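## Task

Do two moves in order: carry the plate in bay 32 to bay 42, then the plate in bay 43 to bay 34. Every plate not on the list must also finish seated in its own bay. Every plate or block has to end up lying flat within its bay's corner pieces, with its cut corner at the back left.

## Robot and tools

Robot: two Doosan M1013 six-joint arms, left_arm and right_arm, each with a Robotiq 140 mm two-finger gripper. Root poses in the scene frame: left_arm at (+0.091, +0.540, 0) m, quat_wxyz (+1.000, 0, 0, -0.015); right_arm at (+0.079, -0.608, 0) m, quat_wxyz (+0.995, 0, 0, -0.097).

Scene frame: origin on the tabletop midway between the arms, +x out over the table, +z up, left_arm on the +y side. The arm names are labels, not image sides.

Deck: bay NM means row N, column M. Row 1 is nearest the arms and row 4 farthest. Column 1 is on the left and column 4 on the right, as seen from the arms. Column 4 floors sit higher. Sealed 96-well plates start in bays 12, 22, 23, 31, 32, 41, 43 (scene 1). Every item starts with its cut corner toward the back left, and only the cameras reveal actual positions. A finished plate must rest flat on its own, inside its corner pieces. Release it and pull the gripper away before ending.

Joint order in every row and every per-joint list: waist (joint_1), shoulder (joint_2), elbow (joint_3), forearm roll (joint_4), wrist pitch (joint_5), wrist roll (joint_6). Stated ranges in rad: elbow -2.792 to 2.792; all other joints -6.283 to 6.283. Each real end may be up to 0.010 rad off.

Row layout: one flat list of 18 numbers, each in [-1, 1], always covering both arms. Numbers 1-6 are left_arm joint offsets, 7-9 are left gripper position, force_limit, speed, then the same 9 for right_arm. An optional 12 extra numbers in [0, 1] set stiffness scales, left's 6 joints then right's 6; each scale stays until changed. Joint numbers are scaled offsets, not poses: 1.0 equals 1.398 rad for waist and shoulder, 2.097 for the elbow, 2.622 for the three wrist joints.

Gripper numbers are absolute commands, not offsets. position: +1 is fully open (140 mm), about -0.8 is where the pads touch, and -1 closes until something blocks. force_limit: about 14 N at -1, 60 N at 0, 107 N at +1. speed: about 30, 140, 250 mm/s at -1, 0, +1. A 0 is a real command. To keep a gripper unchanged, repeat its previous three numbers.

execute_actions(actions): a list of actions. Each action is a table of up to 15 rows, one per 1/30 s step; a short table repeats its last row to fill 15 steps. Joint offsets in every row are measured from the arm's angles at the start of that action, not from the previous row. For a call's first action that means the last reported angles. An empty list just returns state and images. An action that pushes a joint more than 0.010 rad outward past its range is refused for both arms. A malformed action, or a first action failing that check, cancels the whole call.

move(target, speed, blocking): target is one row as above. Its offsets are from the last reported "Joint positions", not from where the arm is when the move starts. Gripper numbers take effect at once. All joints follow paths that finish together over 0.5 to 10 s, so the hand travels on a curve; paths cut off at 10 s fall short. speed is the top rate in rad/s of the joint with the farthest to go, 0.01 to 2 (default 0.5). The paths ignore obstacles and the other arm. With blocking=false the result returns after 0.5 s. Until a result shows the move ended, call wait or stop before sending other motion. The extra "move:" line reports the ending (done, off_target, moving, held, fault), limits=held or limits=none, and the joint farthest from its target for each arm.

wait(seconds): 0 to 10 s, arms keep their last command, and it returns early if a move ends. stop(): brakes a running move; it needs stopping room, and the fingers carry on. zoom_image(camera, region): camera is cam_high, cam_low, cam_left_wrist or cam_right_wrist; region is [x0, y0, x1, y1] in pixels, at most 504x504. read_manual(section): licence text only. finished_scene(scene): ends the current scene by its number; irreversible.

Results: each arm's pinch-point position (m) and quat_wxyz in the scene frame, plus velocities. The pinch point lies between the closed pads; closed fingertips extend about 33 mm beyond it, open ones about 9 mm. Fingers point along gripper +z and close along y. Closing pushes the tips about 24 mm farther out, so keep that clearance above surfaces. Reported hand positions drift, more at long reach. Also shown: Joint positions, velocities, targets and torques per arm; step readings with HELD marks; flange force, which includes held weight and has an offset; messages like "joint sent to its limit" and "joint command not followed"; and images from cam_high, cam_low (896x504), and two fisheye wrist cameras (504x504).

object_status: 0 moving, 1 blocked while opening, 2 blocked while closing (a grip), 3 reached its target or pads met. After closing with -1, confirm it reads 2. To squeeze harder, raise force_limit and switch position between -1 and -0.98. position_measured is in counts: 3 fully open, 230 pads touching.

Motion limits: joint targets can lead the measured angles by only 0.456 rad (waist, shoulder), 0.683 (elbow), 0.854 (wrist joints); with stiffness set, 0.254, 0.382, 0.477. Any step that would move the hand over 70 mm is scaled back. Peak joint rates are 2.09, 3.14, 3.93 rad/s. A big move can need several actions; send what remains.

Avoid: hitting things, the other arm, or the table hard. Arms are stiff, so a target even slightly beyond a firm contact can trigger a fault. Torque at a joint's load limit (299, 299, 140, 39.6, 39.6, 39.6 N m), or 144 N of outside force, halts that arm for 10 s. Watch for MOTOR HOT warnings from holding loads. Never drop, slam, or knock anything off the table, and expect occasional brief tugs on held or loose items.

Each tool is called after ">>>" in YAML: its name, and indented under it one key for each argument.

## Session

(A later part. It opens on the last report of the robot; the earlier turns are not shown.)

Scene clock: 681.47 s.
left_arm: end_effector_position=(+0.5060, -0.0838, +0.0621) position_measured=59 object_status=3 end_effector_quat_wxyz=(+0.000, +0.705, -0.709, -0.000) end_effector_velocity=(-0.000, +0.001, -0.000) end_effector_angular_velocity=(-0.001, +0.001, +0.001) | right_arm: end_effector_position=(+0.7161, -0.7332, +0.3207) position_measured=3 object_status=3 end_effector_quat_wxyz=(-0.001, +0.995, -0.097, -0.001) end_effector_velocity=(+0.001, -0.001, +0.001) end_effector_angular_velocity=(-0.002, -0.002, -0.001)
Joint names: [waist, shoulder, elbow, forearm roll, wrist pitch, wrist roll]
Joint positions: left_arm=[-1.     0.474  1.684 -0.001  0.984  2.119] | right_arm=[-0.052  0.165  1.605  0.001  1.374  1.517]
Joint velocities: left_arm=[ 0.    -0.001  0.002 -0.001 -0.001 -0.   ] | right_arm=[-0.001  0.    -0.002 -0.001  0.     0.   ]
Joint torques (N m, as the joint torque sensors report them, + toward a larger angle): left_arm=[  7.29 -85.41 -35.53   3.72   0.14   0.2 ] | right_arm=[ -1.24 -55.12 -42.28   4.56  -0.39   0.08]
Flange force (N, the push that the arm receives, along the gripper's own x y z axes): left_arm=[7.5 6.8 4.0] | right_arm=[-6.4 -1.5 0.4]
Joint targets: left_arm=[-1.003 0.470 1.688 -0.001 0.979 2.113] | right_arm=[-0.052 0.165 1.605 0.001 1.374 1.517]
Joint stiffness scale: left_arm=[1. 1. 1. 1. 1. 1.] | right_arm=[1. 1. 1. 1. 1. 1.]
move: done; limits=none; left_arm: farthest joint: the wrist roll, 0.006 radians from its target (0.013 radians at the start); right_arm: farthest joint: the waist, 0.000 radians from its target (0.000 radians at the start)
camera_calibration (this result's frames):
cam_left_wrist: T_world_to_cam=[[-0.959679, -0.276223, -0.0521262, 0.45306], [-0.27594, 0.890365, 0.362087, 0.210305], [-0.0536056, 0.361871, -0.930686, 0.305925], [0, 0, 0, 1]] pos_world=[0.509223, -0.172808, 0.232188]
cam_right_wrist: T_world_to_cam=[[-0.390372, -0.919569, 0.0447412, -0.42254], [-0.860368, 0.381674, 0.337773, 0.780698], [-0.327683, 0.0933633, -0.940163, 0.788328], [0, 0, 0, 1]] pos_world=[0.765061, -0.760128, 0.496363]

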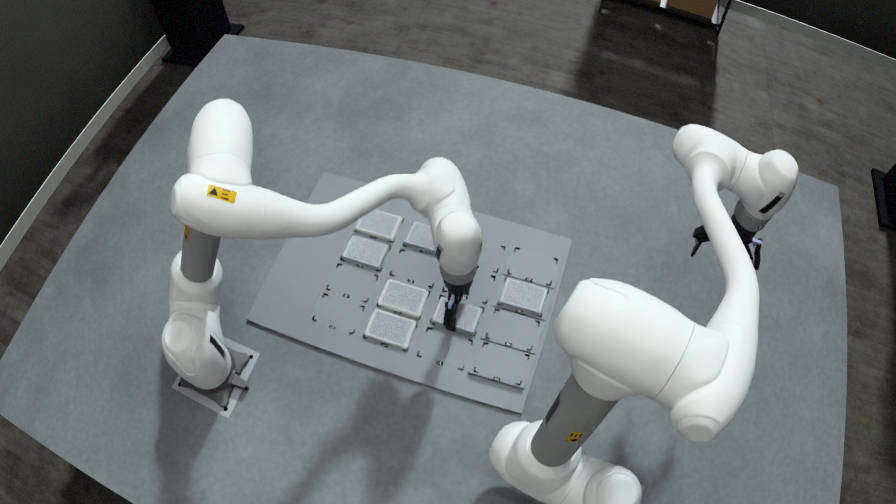

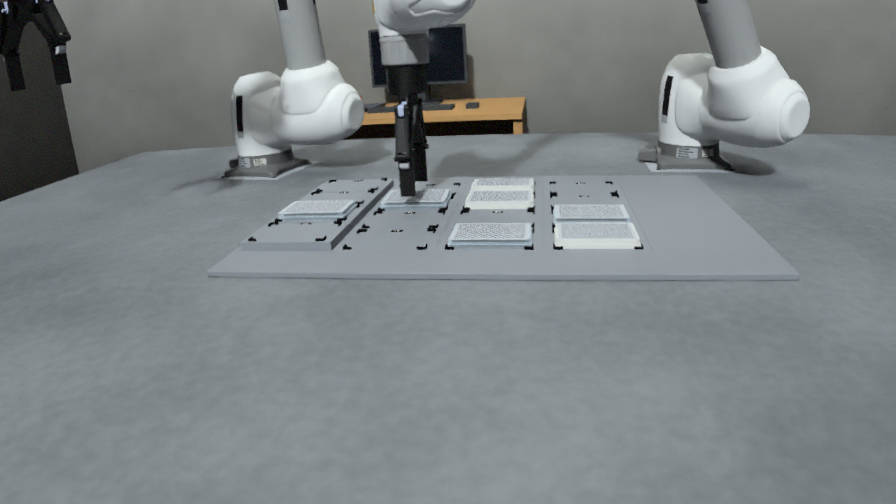

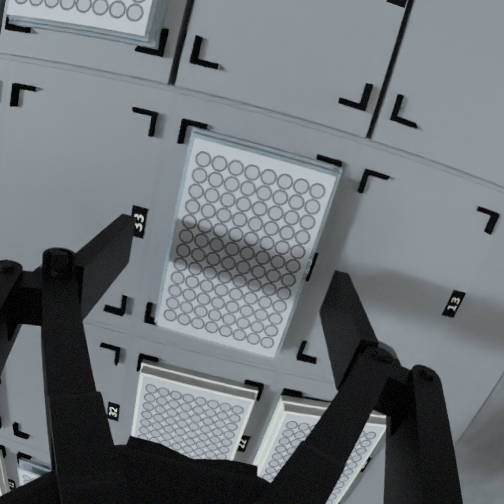

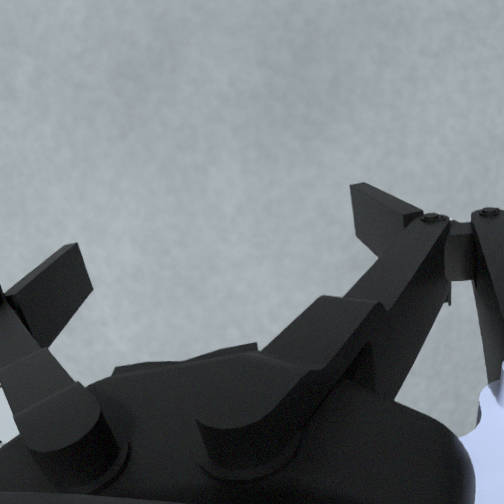

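>>> move:
  target: [0,0.0147,0.0079,0,-0.0130,0,0.45,-0.7,-0.5, 0,0,0,0,0,0,1,0,0]
  speed: 0.07

>>> execute_actions:
  actions:
    - [[0,0,0,0,0,0,-1,-0.7,-0.7, 0,0,0,0,0,0,1,0,0]]

Scene clock: 710.10 s.
left_arm: end_effector_position=(+0.5059, -0.0836, +0.0434) position_measured=72 object_status=3 end_effector_quat_wxyz=(+0.000, +0.705, -0.709, -0.000) end_effector_velocity=(-0.000, -0.001, -0.001) end_effector_angular_velocity=(-0.002, -0.000, +0.000) | right_arm: end_effector_position=(+0.7161, -0.7332, +0.3207) position_measured=3 object_status=3 end_effector_quat_wxyz=(-0.001, +0.995, -0.097, -0.001) end_effector_velocity=(+0.001, -0.000, +0.000) end_effector_angular_velocity=(+0.000, -0.001, +0.000)
Joint names: [waist, shoulder, elbow, forearm roll, wrist pitch, wrist roll]
Joint positions: left_arm=[-1.     0.491  1.697 -0.001  0.954  2.119] | right_arm=[-0.052  0.165  1.605  0.001  1.374  1.517]
Joint velocities: left_arm=[-0.     0.001  0.    -0.001 -0.003  0.   ] | right_arm=[ 0.     0.001 -0.002  0.     0.    -0.   ]
Joint torques (N m, as the joint torque sensors report them, + toward a larger angle): left_arm=[  6.25 -88.67 -35.93   3.74   0.61   0.27] | right_arm=[ -3.2  -56.65 -42.1    4.47  -0.19  -0.1 ]
Flange force (N, the push that the arm receives, along the gripper's own x y z axes): left_arm=[7.3 5.9 7.6] | right_arm=[-3.5 -5.1 1.1]
Joint targets: left_arm=[-1.000 0.494 1.700 -0.001 0.950 2.119] | right_arm=[-0.052 0.165 1.605 0.001 1.374 1.517]
Joint stiffness scale: left_arm=[1. 1. 1. 1. 1. 1.] | right_arm=[1. 1. 1. 1. 1. 1.]
move: done; limits=none; left_arm: farthest joint: the elbow, 0.004 radians from its target (0.017 radians at the start); right_arm: farthest joint: the waist, 0.000 radians from its target (0.000 radians at the start)
camera_calibration (this result's frames):
cam_left_wrist: T_world_to_cam=[[-0.959687, -0.276216, -0.052016, 0.452016], [-0.275868, 0.890205, 0.362535, 0.216832], [-0.0538333, 0.36227, -0.930517, 0.288522], [0, 0, 0, 1]] pos_world=[0.509143, -0.172694, 0.213377]
cam_right_wrist: T_world_to_cam=[[-0.390372, -0.91957, 0.0447411, -0.42254], [-0.860368, 0.381674, 0.337774, 0.780697], [-0.327683, 0.0933634, -0.940163, 0.788328], [0, 0, 0, 1]] pos_world=[0.765061, -0.760128, 0.496363]

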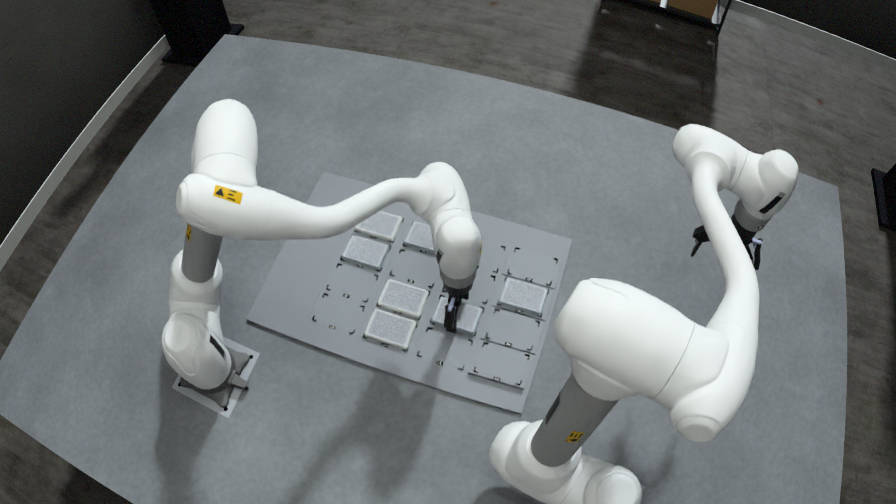

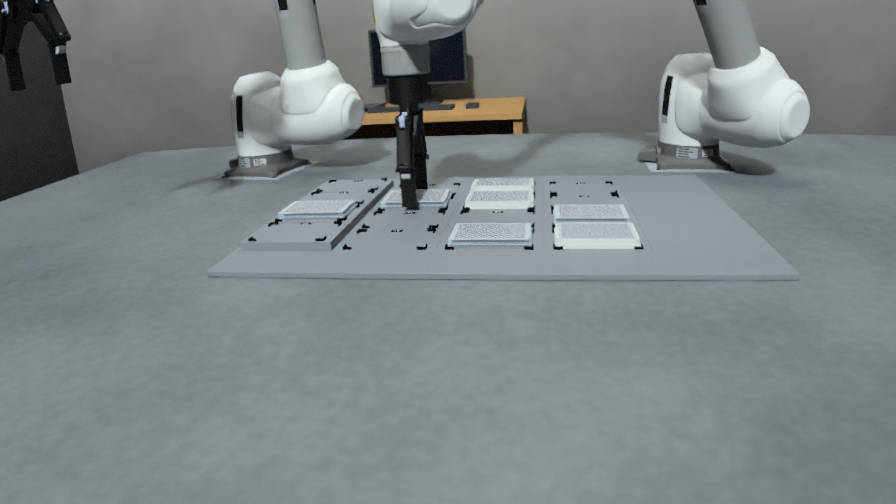

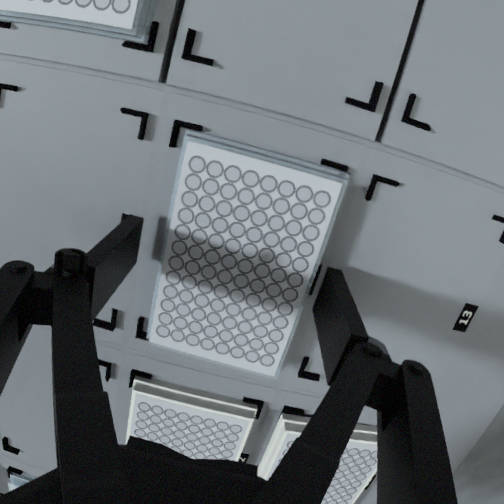

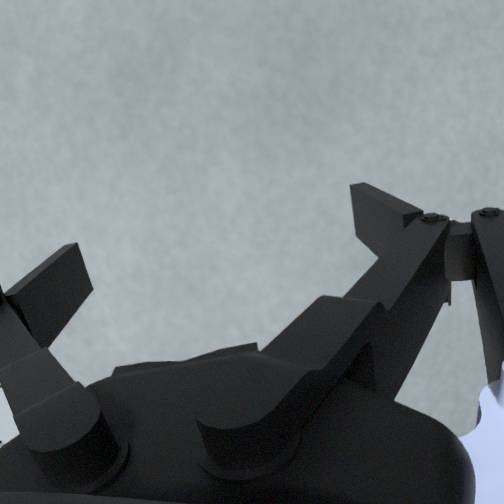

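Scene clock: 710.60 s.
left_arm: end_effector_position=(+0.5059, -0.0836, +0.0434) position_measured=107 object_status=0 end_effector_quat_wxyz=(+0.000, +0.705, -0.709, -0.000) end_effector_velocity=(+0.000, -0.000, +0.000) end_effector_angular_velocity=(-0.000, +0.000, +0.000) | right_arm: end_effector_position=(+0.7161, -0.7332, +0.3207) position_measured=3 object_status=3 end_effector_quat_wxyz=(-0.001, +0.995, -0.097, -0.001) end_effector_velocity=(+0.000, -0.001, +0.001) end_effector_angular_velocity=(+0.000, -0.001, -0.001)
Joint names: [waist, shoulder, elbow, forearm roll, wrist pitch, wrist roll]
Joint positions: left_arm=[-1.     0.491  1.697 -0.001  0.954  2.119] | right_arm=[-0.052  0.165  1.605  0.001  1.374  1.517]
Joint velocities: left_arm=[ 0. -0. -0. -0.  0.  0.] | right_arm=[-0.001 -0.    -0.001  0.    -0.     0.   ]
Joint torques (N m, as the joint torque sensors report them, + toward a larger angle): left_arm=[  6.79 -76.45 -29.86   3.08  -0.15   0.2 ] | right_arm=[ -2.94 -55.82 -42.4    4.46  -0.3   -0.21]
Flange force (N, the push that the arm receives, along the gripper's own x y z axes): left_arm=[5.0 7.5 -9.1] | right_arm=[-5.6 -4.7 1.0]
Joint targets: left_arm=[-1.000 0.491 1.697 -0.001 0.954 2.119] | right_arm=[-0.052 0.165 1.605 0.001 1.374 1.517]
Joint stiffness scale: left_arm=[1. 1. 1. 1. 1. 1.] | right_arm=[1. 1. 1. 1. 1. 1.]
Step readings (joint positions):
0: left_arm=[-1.000 0.491 1.697 -0.001 0.954 2.119] | right_arm=[-0.052 0.165 1.605 0.001 1.374 1.517]
1: left_arm=[-1.000 0.491 1.697 -0.001 0.954 2.119] | right_arm=[-0.052 0.165 1.605 0.001 1.374 1.517]
2: left_arm=[-1.000 0.491 1.697 -0.001 0.954 2.119] | right_arm=[-0.052 0.165 1.605 0.001 1.374 1.517]
4: left_arm=[-1.000 0.491 1.697 -0.001 0.954 2.119] | right_arm=[-0.052 0.165 1.605 0.001 1.374 1.517]
8: left_arm=[-1.000 0.491 1.697 -0.001 0.954 2.119] | right_arm=[-0.052 0.165 1.605 0.001 1.374 1.517]
15: Joint positions above
camera_calibration (this result's frames):
cam_left_wrist: T_world_to_cam=[[-0.959686, -0.276217, -0.0520201, 0.452016], [-0.275871, 0.89021, 0.36252, 0.216843], [-0.0538255, 0.362257, -0.930523, 0.28851], [0, 0, 0, 1]] pos_world=[0.509144, -0.172696, 0.213369]
cam_right_wrist: T_world_to_cam=[[-0.390372, -0.919569, 0.0447412, -0.42254], [-0.860368, 0.381674, 0.337773, 0.780698], [-0.327683, 0.0933633, -0.940163, 0.788328], [0, 0, 0, 1]] pos_world=[0.765061, -0.760128, 0.496363]

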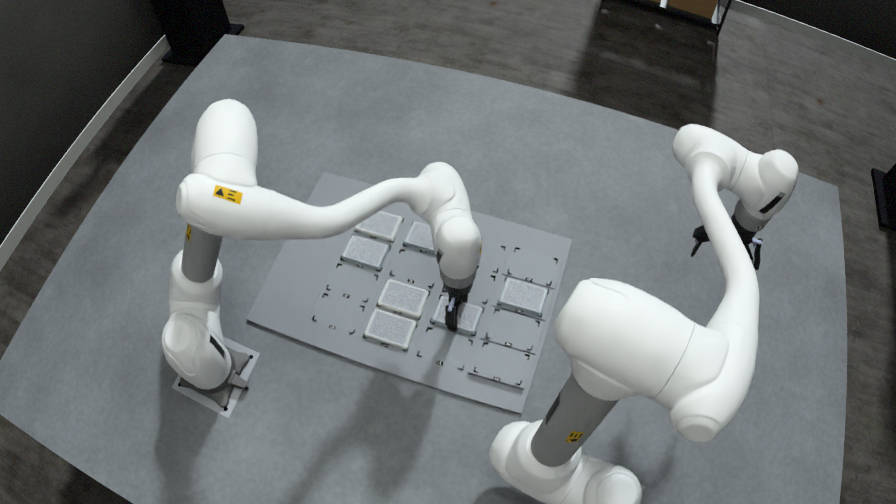

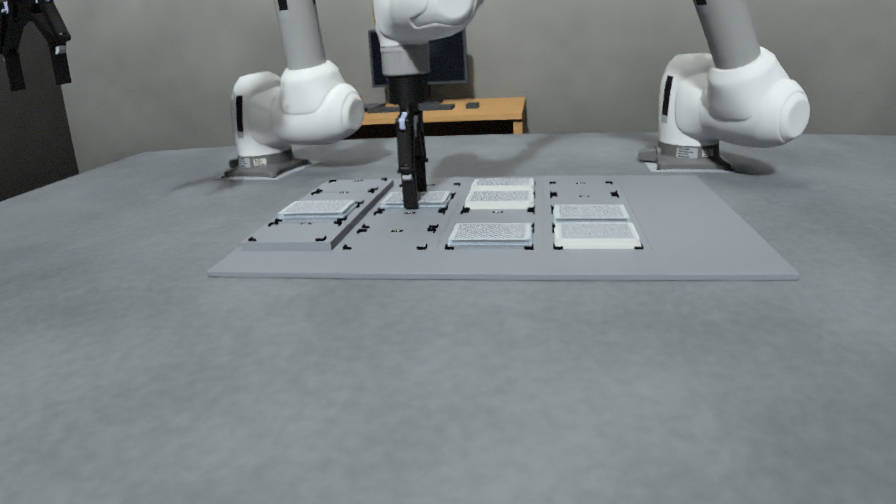

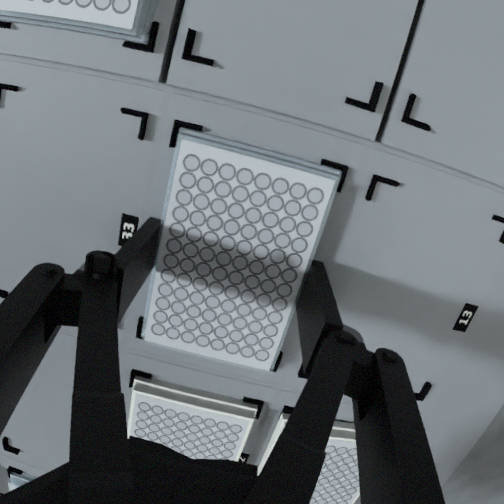

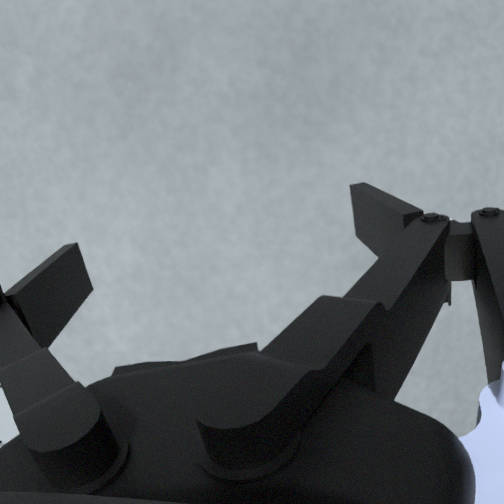

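>>> execute_actions:
  actions:
    - [[0,0,0,0,0,0,0.55,-0.7,0, 0,0,0,0,0,0,1,0,0]]

>>> zoom_image:
  camera: "cam_left_wrist"
  region: [120, 110, 380, 390]

Scene clock: 719.97 s.
left_arm: end_effector_position=(+0.5059, -0.0836, +0.0434) position_measured=59 object_status=3 end_effector_quat_wxyz=(+0.000, +0.705, -0.709, -0.000) end_effector_velocity=(+0.001, +0.000, -0.000) end_effector_angular_velocity=(+0.000, +0.000, +0.001) | right_arm: end_effector_position=(+0.7161, -0.7332, +0.3207) position_measured=3 object_status=3 end_effector_quat_wxyz=(-0.001, +0.995, -0.097, -0.001) end_effector_velocity=(-0.000, -0.000, -0.000) end_effector_angular_velocity=(-0.002, +0.001, +0.000)
Joint names: [waist, shoulder, elbow, forearm roll, wrist pitch, wrist roll]
Joint positions: left_arm=[-1.     0.491  1.697 -0.001  0.954  2.119] | right_arm=[-0.052  0.165  1.605  0.001  1.374  1.517]
Joint velocities: left_arm=[ 0.001  0.     0.    -0.     0.    -0.   ] | right_arm=[ 0.    -0.     0.001 -0.002  0.    -0.   ]
Joint torques (N m, as the joint torque sensors report them, + toward a larger angle): left_arm=[  7.05 -85.85 -35.27   3.47   0.46   0.09] | right_arm=[ -3.05 -54.94 -42.38   4.58  -0.34  -0.02]
Flange force (N, the push that the arm receives, along the gripper's own x y z axes): left_arm=[5.4 7.3 4.8] | right_arm=[-7.2 -4.8 1.1]
Joint targets: left_arm=[-1.000 0.491 1.697 -0.001 0.954 2.119] | right_arm=[-0.052 0.165 1.605 0.001 1.374 1.517]
Joint stiffness scale: left_arm=[1. 1. 1. 1. 1. 1.] | right_arm=[1. 1. 1. 1. 1. 1.]
Step readings (joint positions):
0: left_arm=[-1.000 0.491 1.697 -0.001 0.954 2.119] | right_arm=[-0.052 0.165 1.605 0.001 1.374 1.517]
1: left_arm=[-1.000 0.491 1.697 -0.001 0.954 2.119] | right_arm=[-0.052 0.165 1.605 0.001 1.374 1.517]
2: left_arm=[-1.000 0.491 1.697 -0.001 0.954 2.119] | right_arm=[-0.052 0.165 1.605 0.001 1.374 1.517]
4: left_arm=[-1.000 0.491 1.697 -0.001 0.954 2.119] | right_arm=[-0.052 0.165 1.605 0.001 1.374 1.517]
8: left_arm=[-1.000 0.491 1.697 -0.001 0.954 2.119] | right_arm=[-0.052 0.165 1.605 0.001 1.374 1.517]
15: Joint positions above
camera_calibration (this result's frames):
cam_left_wrist: T_world_to_cam=[[-0.959686, -0.276217, -0.0520202, 0.452016], [-0.275871, 0.89021, 0.362521, 0.216843], [-0.0538255, 0.362257, -0.930523, 0.28851], [0, 0, 0, 1]] pos_world=[0.509144, -0.172696, 0.213369]
cam_right_wrist: T_world_to_cam=[[-0.390372, -0.919569, 0.0447412, -0.42254], [-0.860368, 0.381674, 0.337773, 0.780698], [-0.327683, 0.0933633, -0.940163, 0.788328], [0, 0, 0, 1]] pos_world=[0.765061, -0.760128, 0.496363]

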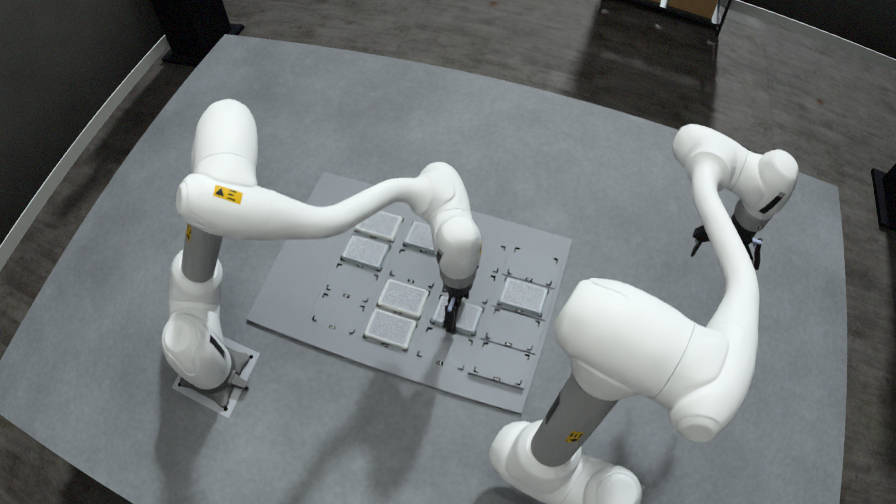

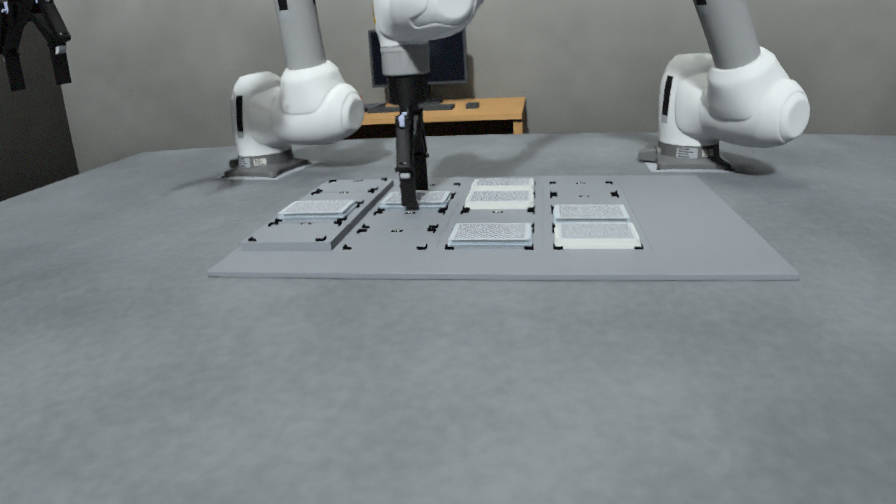

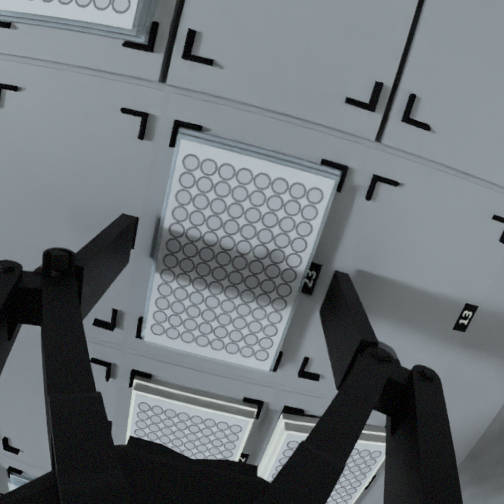

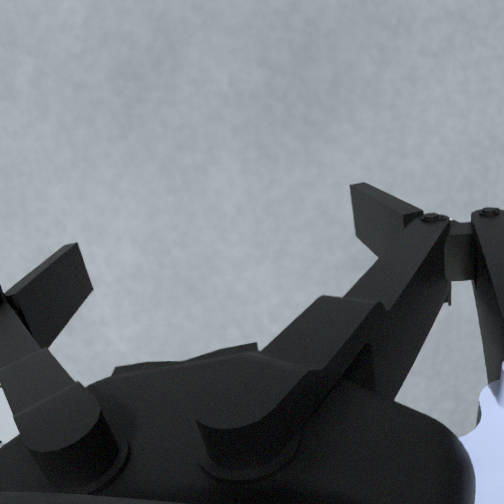

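Region (120, 110, 380, 390) of cam_left_wrist's 504x504 image, scaled by 1.800, with more detail than that image has; it fills the left 468 columns of this view, and the rest is white.

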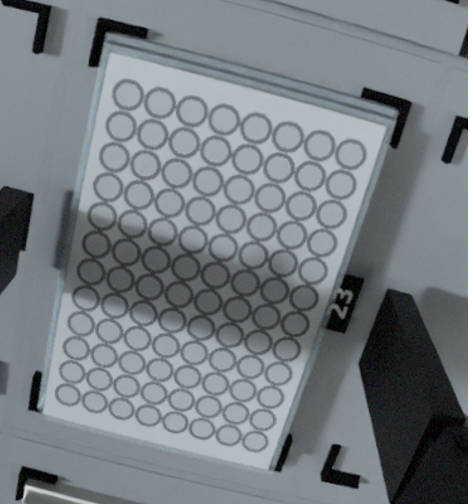

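>>> move:
  target: [0.1518,-0.2089,0.0083,0,0.1046,0.0809,1,0,0, 0,0,0,0,0,0,1,0,0]
  speed: 0.35

Scene clock: 736.17 s.
left_arm: end_effector_position=(+0.5610, +0.0856, +0.2400) position_measured=3 object_status=3 end_effector_quat_wxyz=(+0.001, +0.706, -0.708, +0.002) end_effector_velocity=(-0.000, +0.002, +0.000) end_effector_angular_velocity=(+0.002, +0.002, -0.000) | right_arm: end_effector_position=(+0.7161, -0.7332, +0.3207) position_measured=3 object_status=3 end_effector_quat_wxyz=(-0.001, +0.995, -0.097, -0.001) end_effector_velocity=(-0.000, -0.000, -0.000) end_effector_angular_velocity=(+0.001, -0.000, -0.001)
Joint names: [waist, shoulder, elbow, forearm roll, wrist pitch, wrist roll]
Joint positions: left_arm=[-0.791  0.202  1.71  -0.001  1.224  2.325] | right_arm=[-0.052  0.165  1.605  0.001  1.374  1.517]
Joint velocities: left_arm=[ 0.002 -0.001  0.001 -0.     0.003  0.002] | right_arm=[-0.    -0.     0.     0.001 -0.     0.   ]
Joint torques (N m, as the joint torque sensors report them, + toward a larger angle): left_arm=[  6.74 -61.95 -41.8    4.04   0.61  -0.12] | right_arm=[ -3.74 -55.11 -42.38   4.59  -0.24  -0.12]
Flange force (N, the push that the arm receives, along the gripper's own x y z axes): left_arm=[5.9 9.0 5.3] | right_arm=[-6.7 -5.8 1.2]
Joint targets: left_arm=[-0.787 0.199 1.714 -0.001 1.229 2.331] | right_arm=[-0.052 0.165 1.605 0.001 1.374 1.517]
Joint stiffness scale: left_arm=[1. 1. 1. 1. 1. 1.] | right_arm=[1. 1. 1. 1. 1. 1.]
move: done; limits=none; left_arm: farthest joint: the wrist roll, 0.006 radians from its target (0.212 radians at the start); right_arm: farthest joint: the waist, 0.000 radians from its target (0.000 radians at the start)
camera_calibration (this result's frames):
cam_left_wrist: T_world_to_cam=[[-0.958696, -0.279196, -0.0543213, 0.562194], [-0.279732, 0.890928, 0.357768, 0.0134046], [-0.0514912, 0.358186, -0.932229, 0.412553], [0, 0, 0, 1]] pos_world=[0.563966, -0.00275124, 0.410338]
cam_right_wrist: T_world_to_cam=[[-0.390372, -0.91957, 0.0447413, -0.42254], [-0.860369, 0.381674, 0.337773, 0.780698], [-0.327683, 0.0933631, -0.940164, 0.788328], [0, 0, 0, 1]] pos_world=[0.765061, -0.760128, 0.496363]

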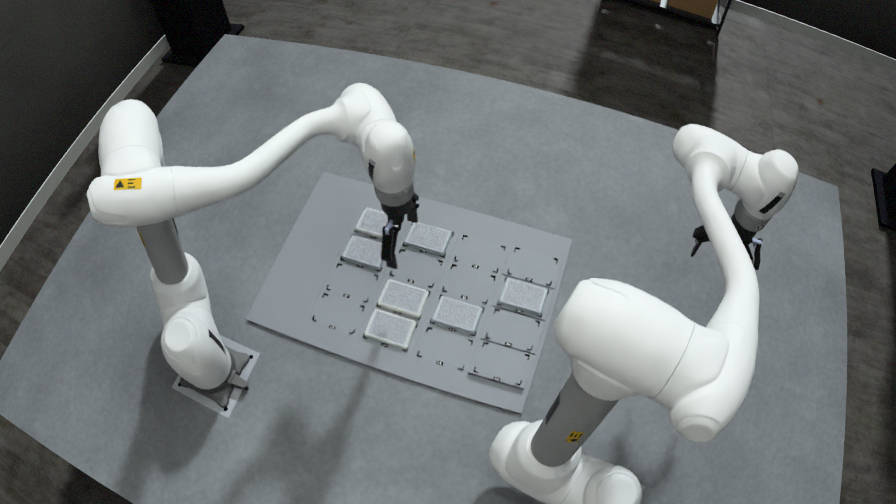

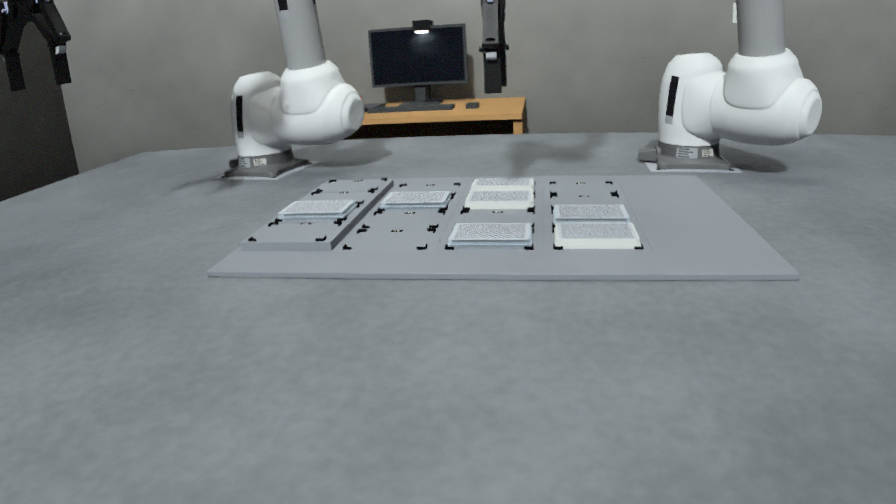

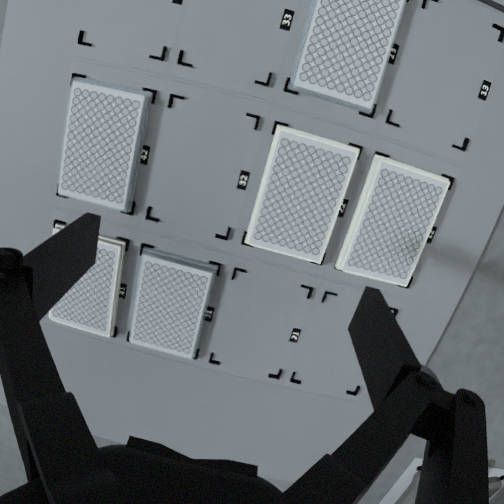

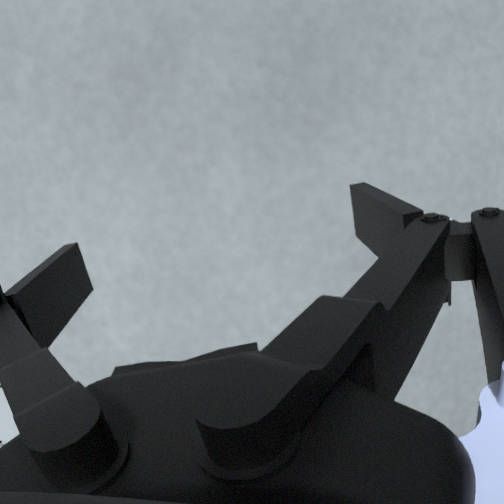

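>>> zoom_image:
  camera: "cam_left_wrist"
  region: [235, 110, 465, 300]

>>> zoom_image:
  camera: "cam_left_wrist"
  region: [30, 60, 240, 370]

>>> zoom_image:
  camera: "cam_low"
  region: [440, 170, 660, 260]

>>> zoom_image:
  camera: "cam_high"
  region: [355, 265, 565, 365]

Region (235, 110, 465, 300) of cam_left_wrist's 504x504 image, scaled by 2.191, with more detail than that image has; it fills the top 416 rows of this view, and the rest is white.

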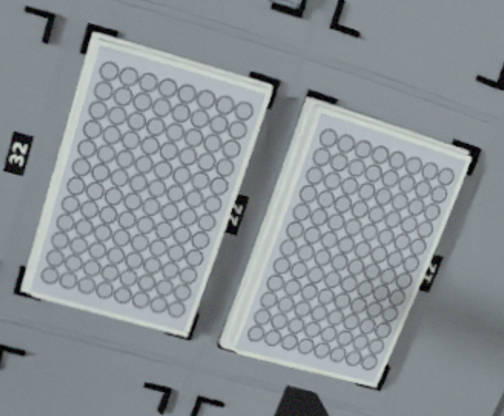

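Region (30, 60, 240, 370) of cam_left_wrist's 504x504 image, scaled by 1.626, with more detail than that image has; it fills the left 341 columns of this view, and the rest is white.

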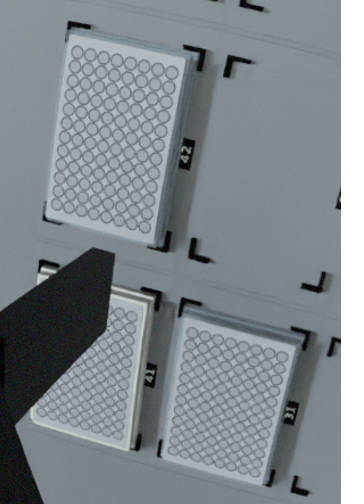

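Region (440, 170, 660, 260) of cam_low's 896x504 image, scaled by 2.291, with more detail than that image has; it fills the top 206 rows of this view, and the rest is white.

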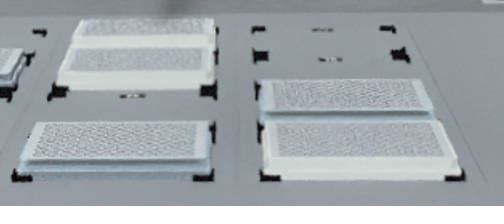

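Region (355, 265, 565, 365) of cam_high's 896x504 image, scaled by 2.400, with more detail than that image has; it fills the top 240 rows of this view, and the rest is white.

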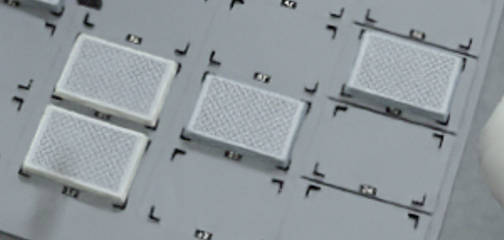

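>>> zoom_image:
  camera: "cam_left_wrist"
  region: [325, 140, 465, 300]

>>> zoom_image:
  camera: "cam_high"
  region: [355, 275, 445, 360]

Region (325, 140, 465, 300) of cam_left_wrist's 504x504 image, scaled by 3.150, with more detail than that image has; it fills the left 441 columns of this view, and the rest is white.

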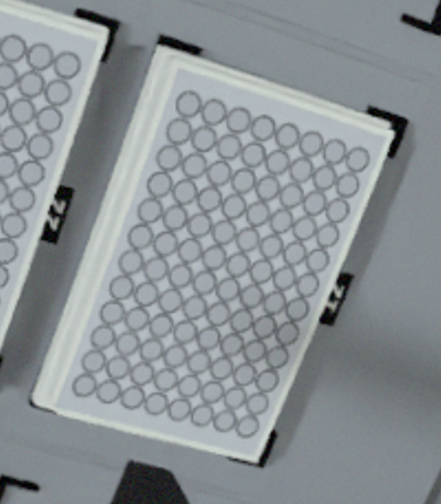

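Region (355, 275, 445, 360) of cam_high's 896x504 image, scaled by 5.600, with more detail than that image has.

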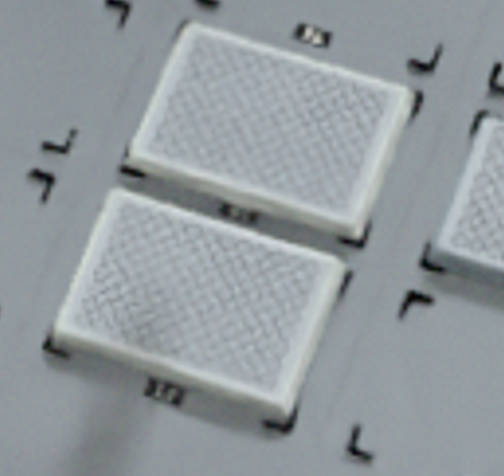

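>>> move:
  target: [-0.1609,0.0077,0.1746,0,-0.1404,-0.0857,0.45,-0.7,0, 0,0,0,0,0,0,1,0,0]
  speed: 0.4

>>> zoom_image:
  camera: "cam_left_wrist"
  region: [165, 105, 365, 205]

Scene clock: 769.97 s.
left_arm: end_effector_position=(+0.3989, +0.0805, +0.0612) position_measured=72 object_status=3 end_effector_quat_wxyz=(+0.000, +0.705, -0.709, -0.001) end_effector_velocity=(-0.001, -0.001, -0.001) end_effector_angular_velocity=(-0.001, -0.001, -0.001) | right_arm: end_effector_position=(+0.7161, -0.7332, +0.3207) position_measured=3 object_status=3 end_effector_quat_wxyz=(-0.001, +0.995, -0.097, -0.001) end_effector_velocity=(-0.000, +0.000, -0.001) end_effector_angular_velocity=(+0.000, +0.001, -0.000)
Joint names: [waist, shoulder, elbow, forearm roll, wrist pitch, wrist roll]
Joint positions: left_arm=[-1.012  0.21   2.072 -0.001  0.86   2.107] | right_arm=[-0.052  0.165  1.605  0.001  1.374  1.517]
Joint velocities: left_arm=[-0.002  0.     0.001 -0.    -0.003 -0.001] | right_arm=[-0.     0.     0.001  0.     0.    -0.   ]
Joint torques (N m, as the joint torque sensors report them, + toward a larger angle): left_arm=[  6.38 -56.07 -33.45   3.51   0.38   0.29] | right_arm=[ -3.45 -55.57 -41.98   4.7   -0.23   0.02]
Flange force (N, the push that the arm receives, along the gripper's own x y z axes): left_arm=[6.8 10.3 5.9] | right_arm=[-5.0 -5.2 1.1]
Joint targets: left_arm=[-1.016 0.213 2.076 -0.001 0.856 2.100] | right_arm=[-0.052 0.165 1.605 0.001 1.374 1.517]
Joint stiffness scale: left_arm=[1. 1. 1. 1. 1. 1.] | right_arm=[1. 1. 1. 1. 1. 1.]
move: done; limits=none; left_arm: farthest joint: the wrist roll, 0.006 radians from its target (0.225 radians at the start); right_arm: farthest joint: the waist, 0.000 radians from its target (0.000 radians at the start)
camera_calibration (this result's frames):
cam_left_wrist: T_world_to_cam=[[-0.959723, -0.276129, -0.0518147, 0.395615], [-0.27565, 0.889823, 0.363638, 0.0346488], [-0.054305, 0.363274, -0.930098, 0.239938], [0, 0, 0, 1]] pos_world=[0.402261, -0.00875388, 0.231065]
cam_right_wrist: T_world_to_cam=[[-0.390372, -0.919569, 0.0447411, -0.42254], [-0.860368, 0.381674, 0.337774, 0.780698], [-0.327683, 0.0933635, -0.940163, 0.788328], [0, 0, 0, 1]] pos_world=[0.765061, -0.760128, 0.496363]

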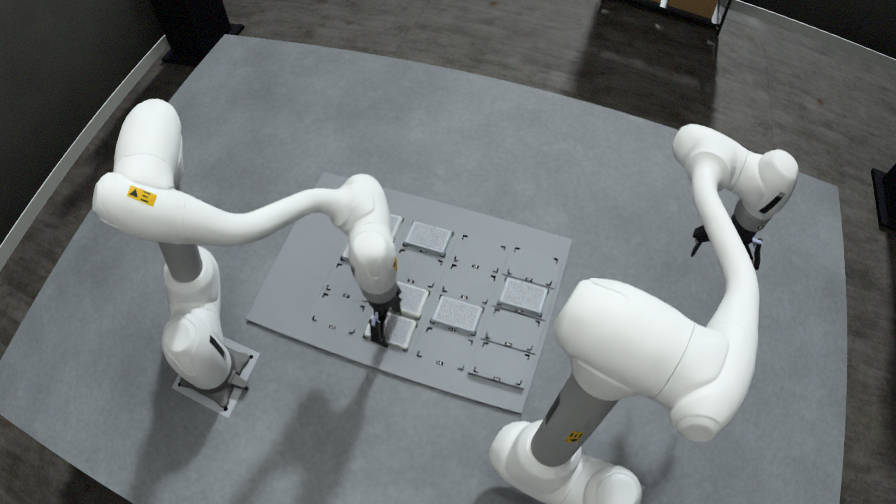

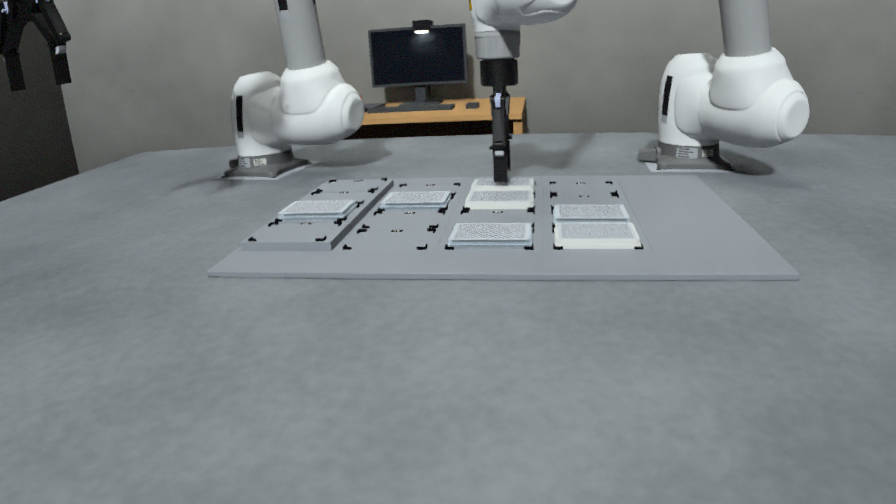

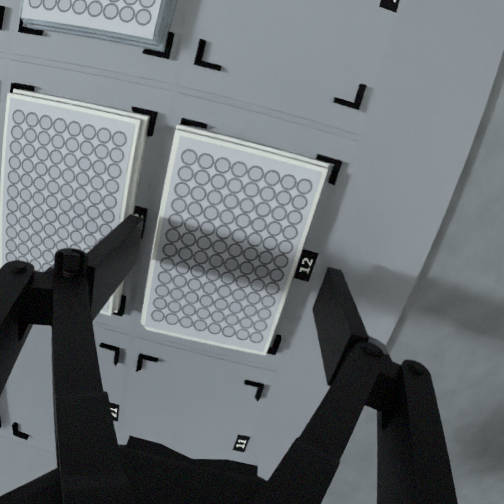

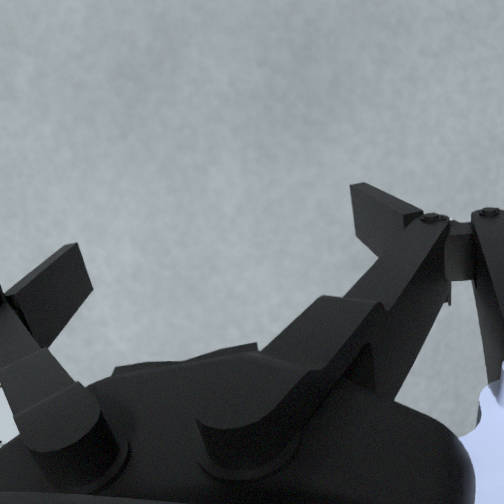

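Region (165, 105, 365, 205) of cam_left_wrist's 504x504 image, scaled by 2.520, with more detail than that image has.

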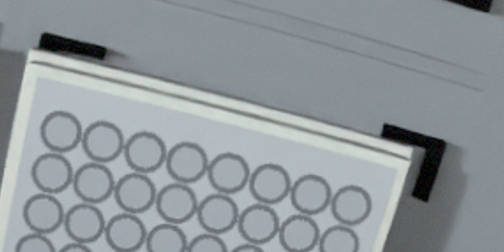

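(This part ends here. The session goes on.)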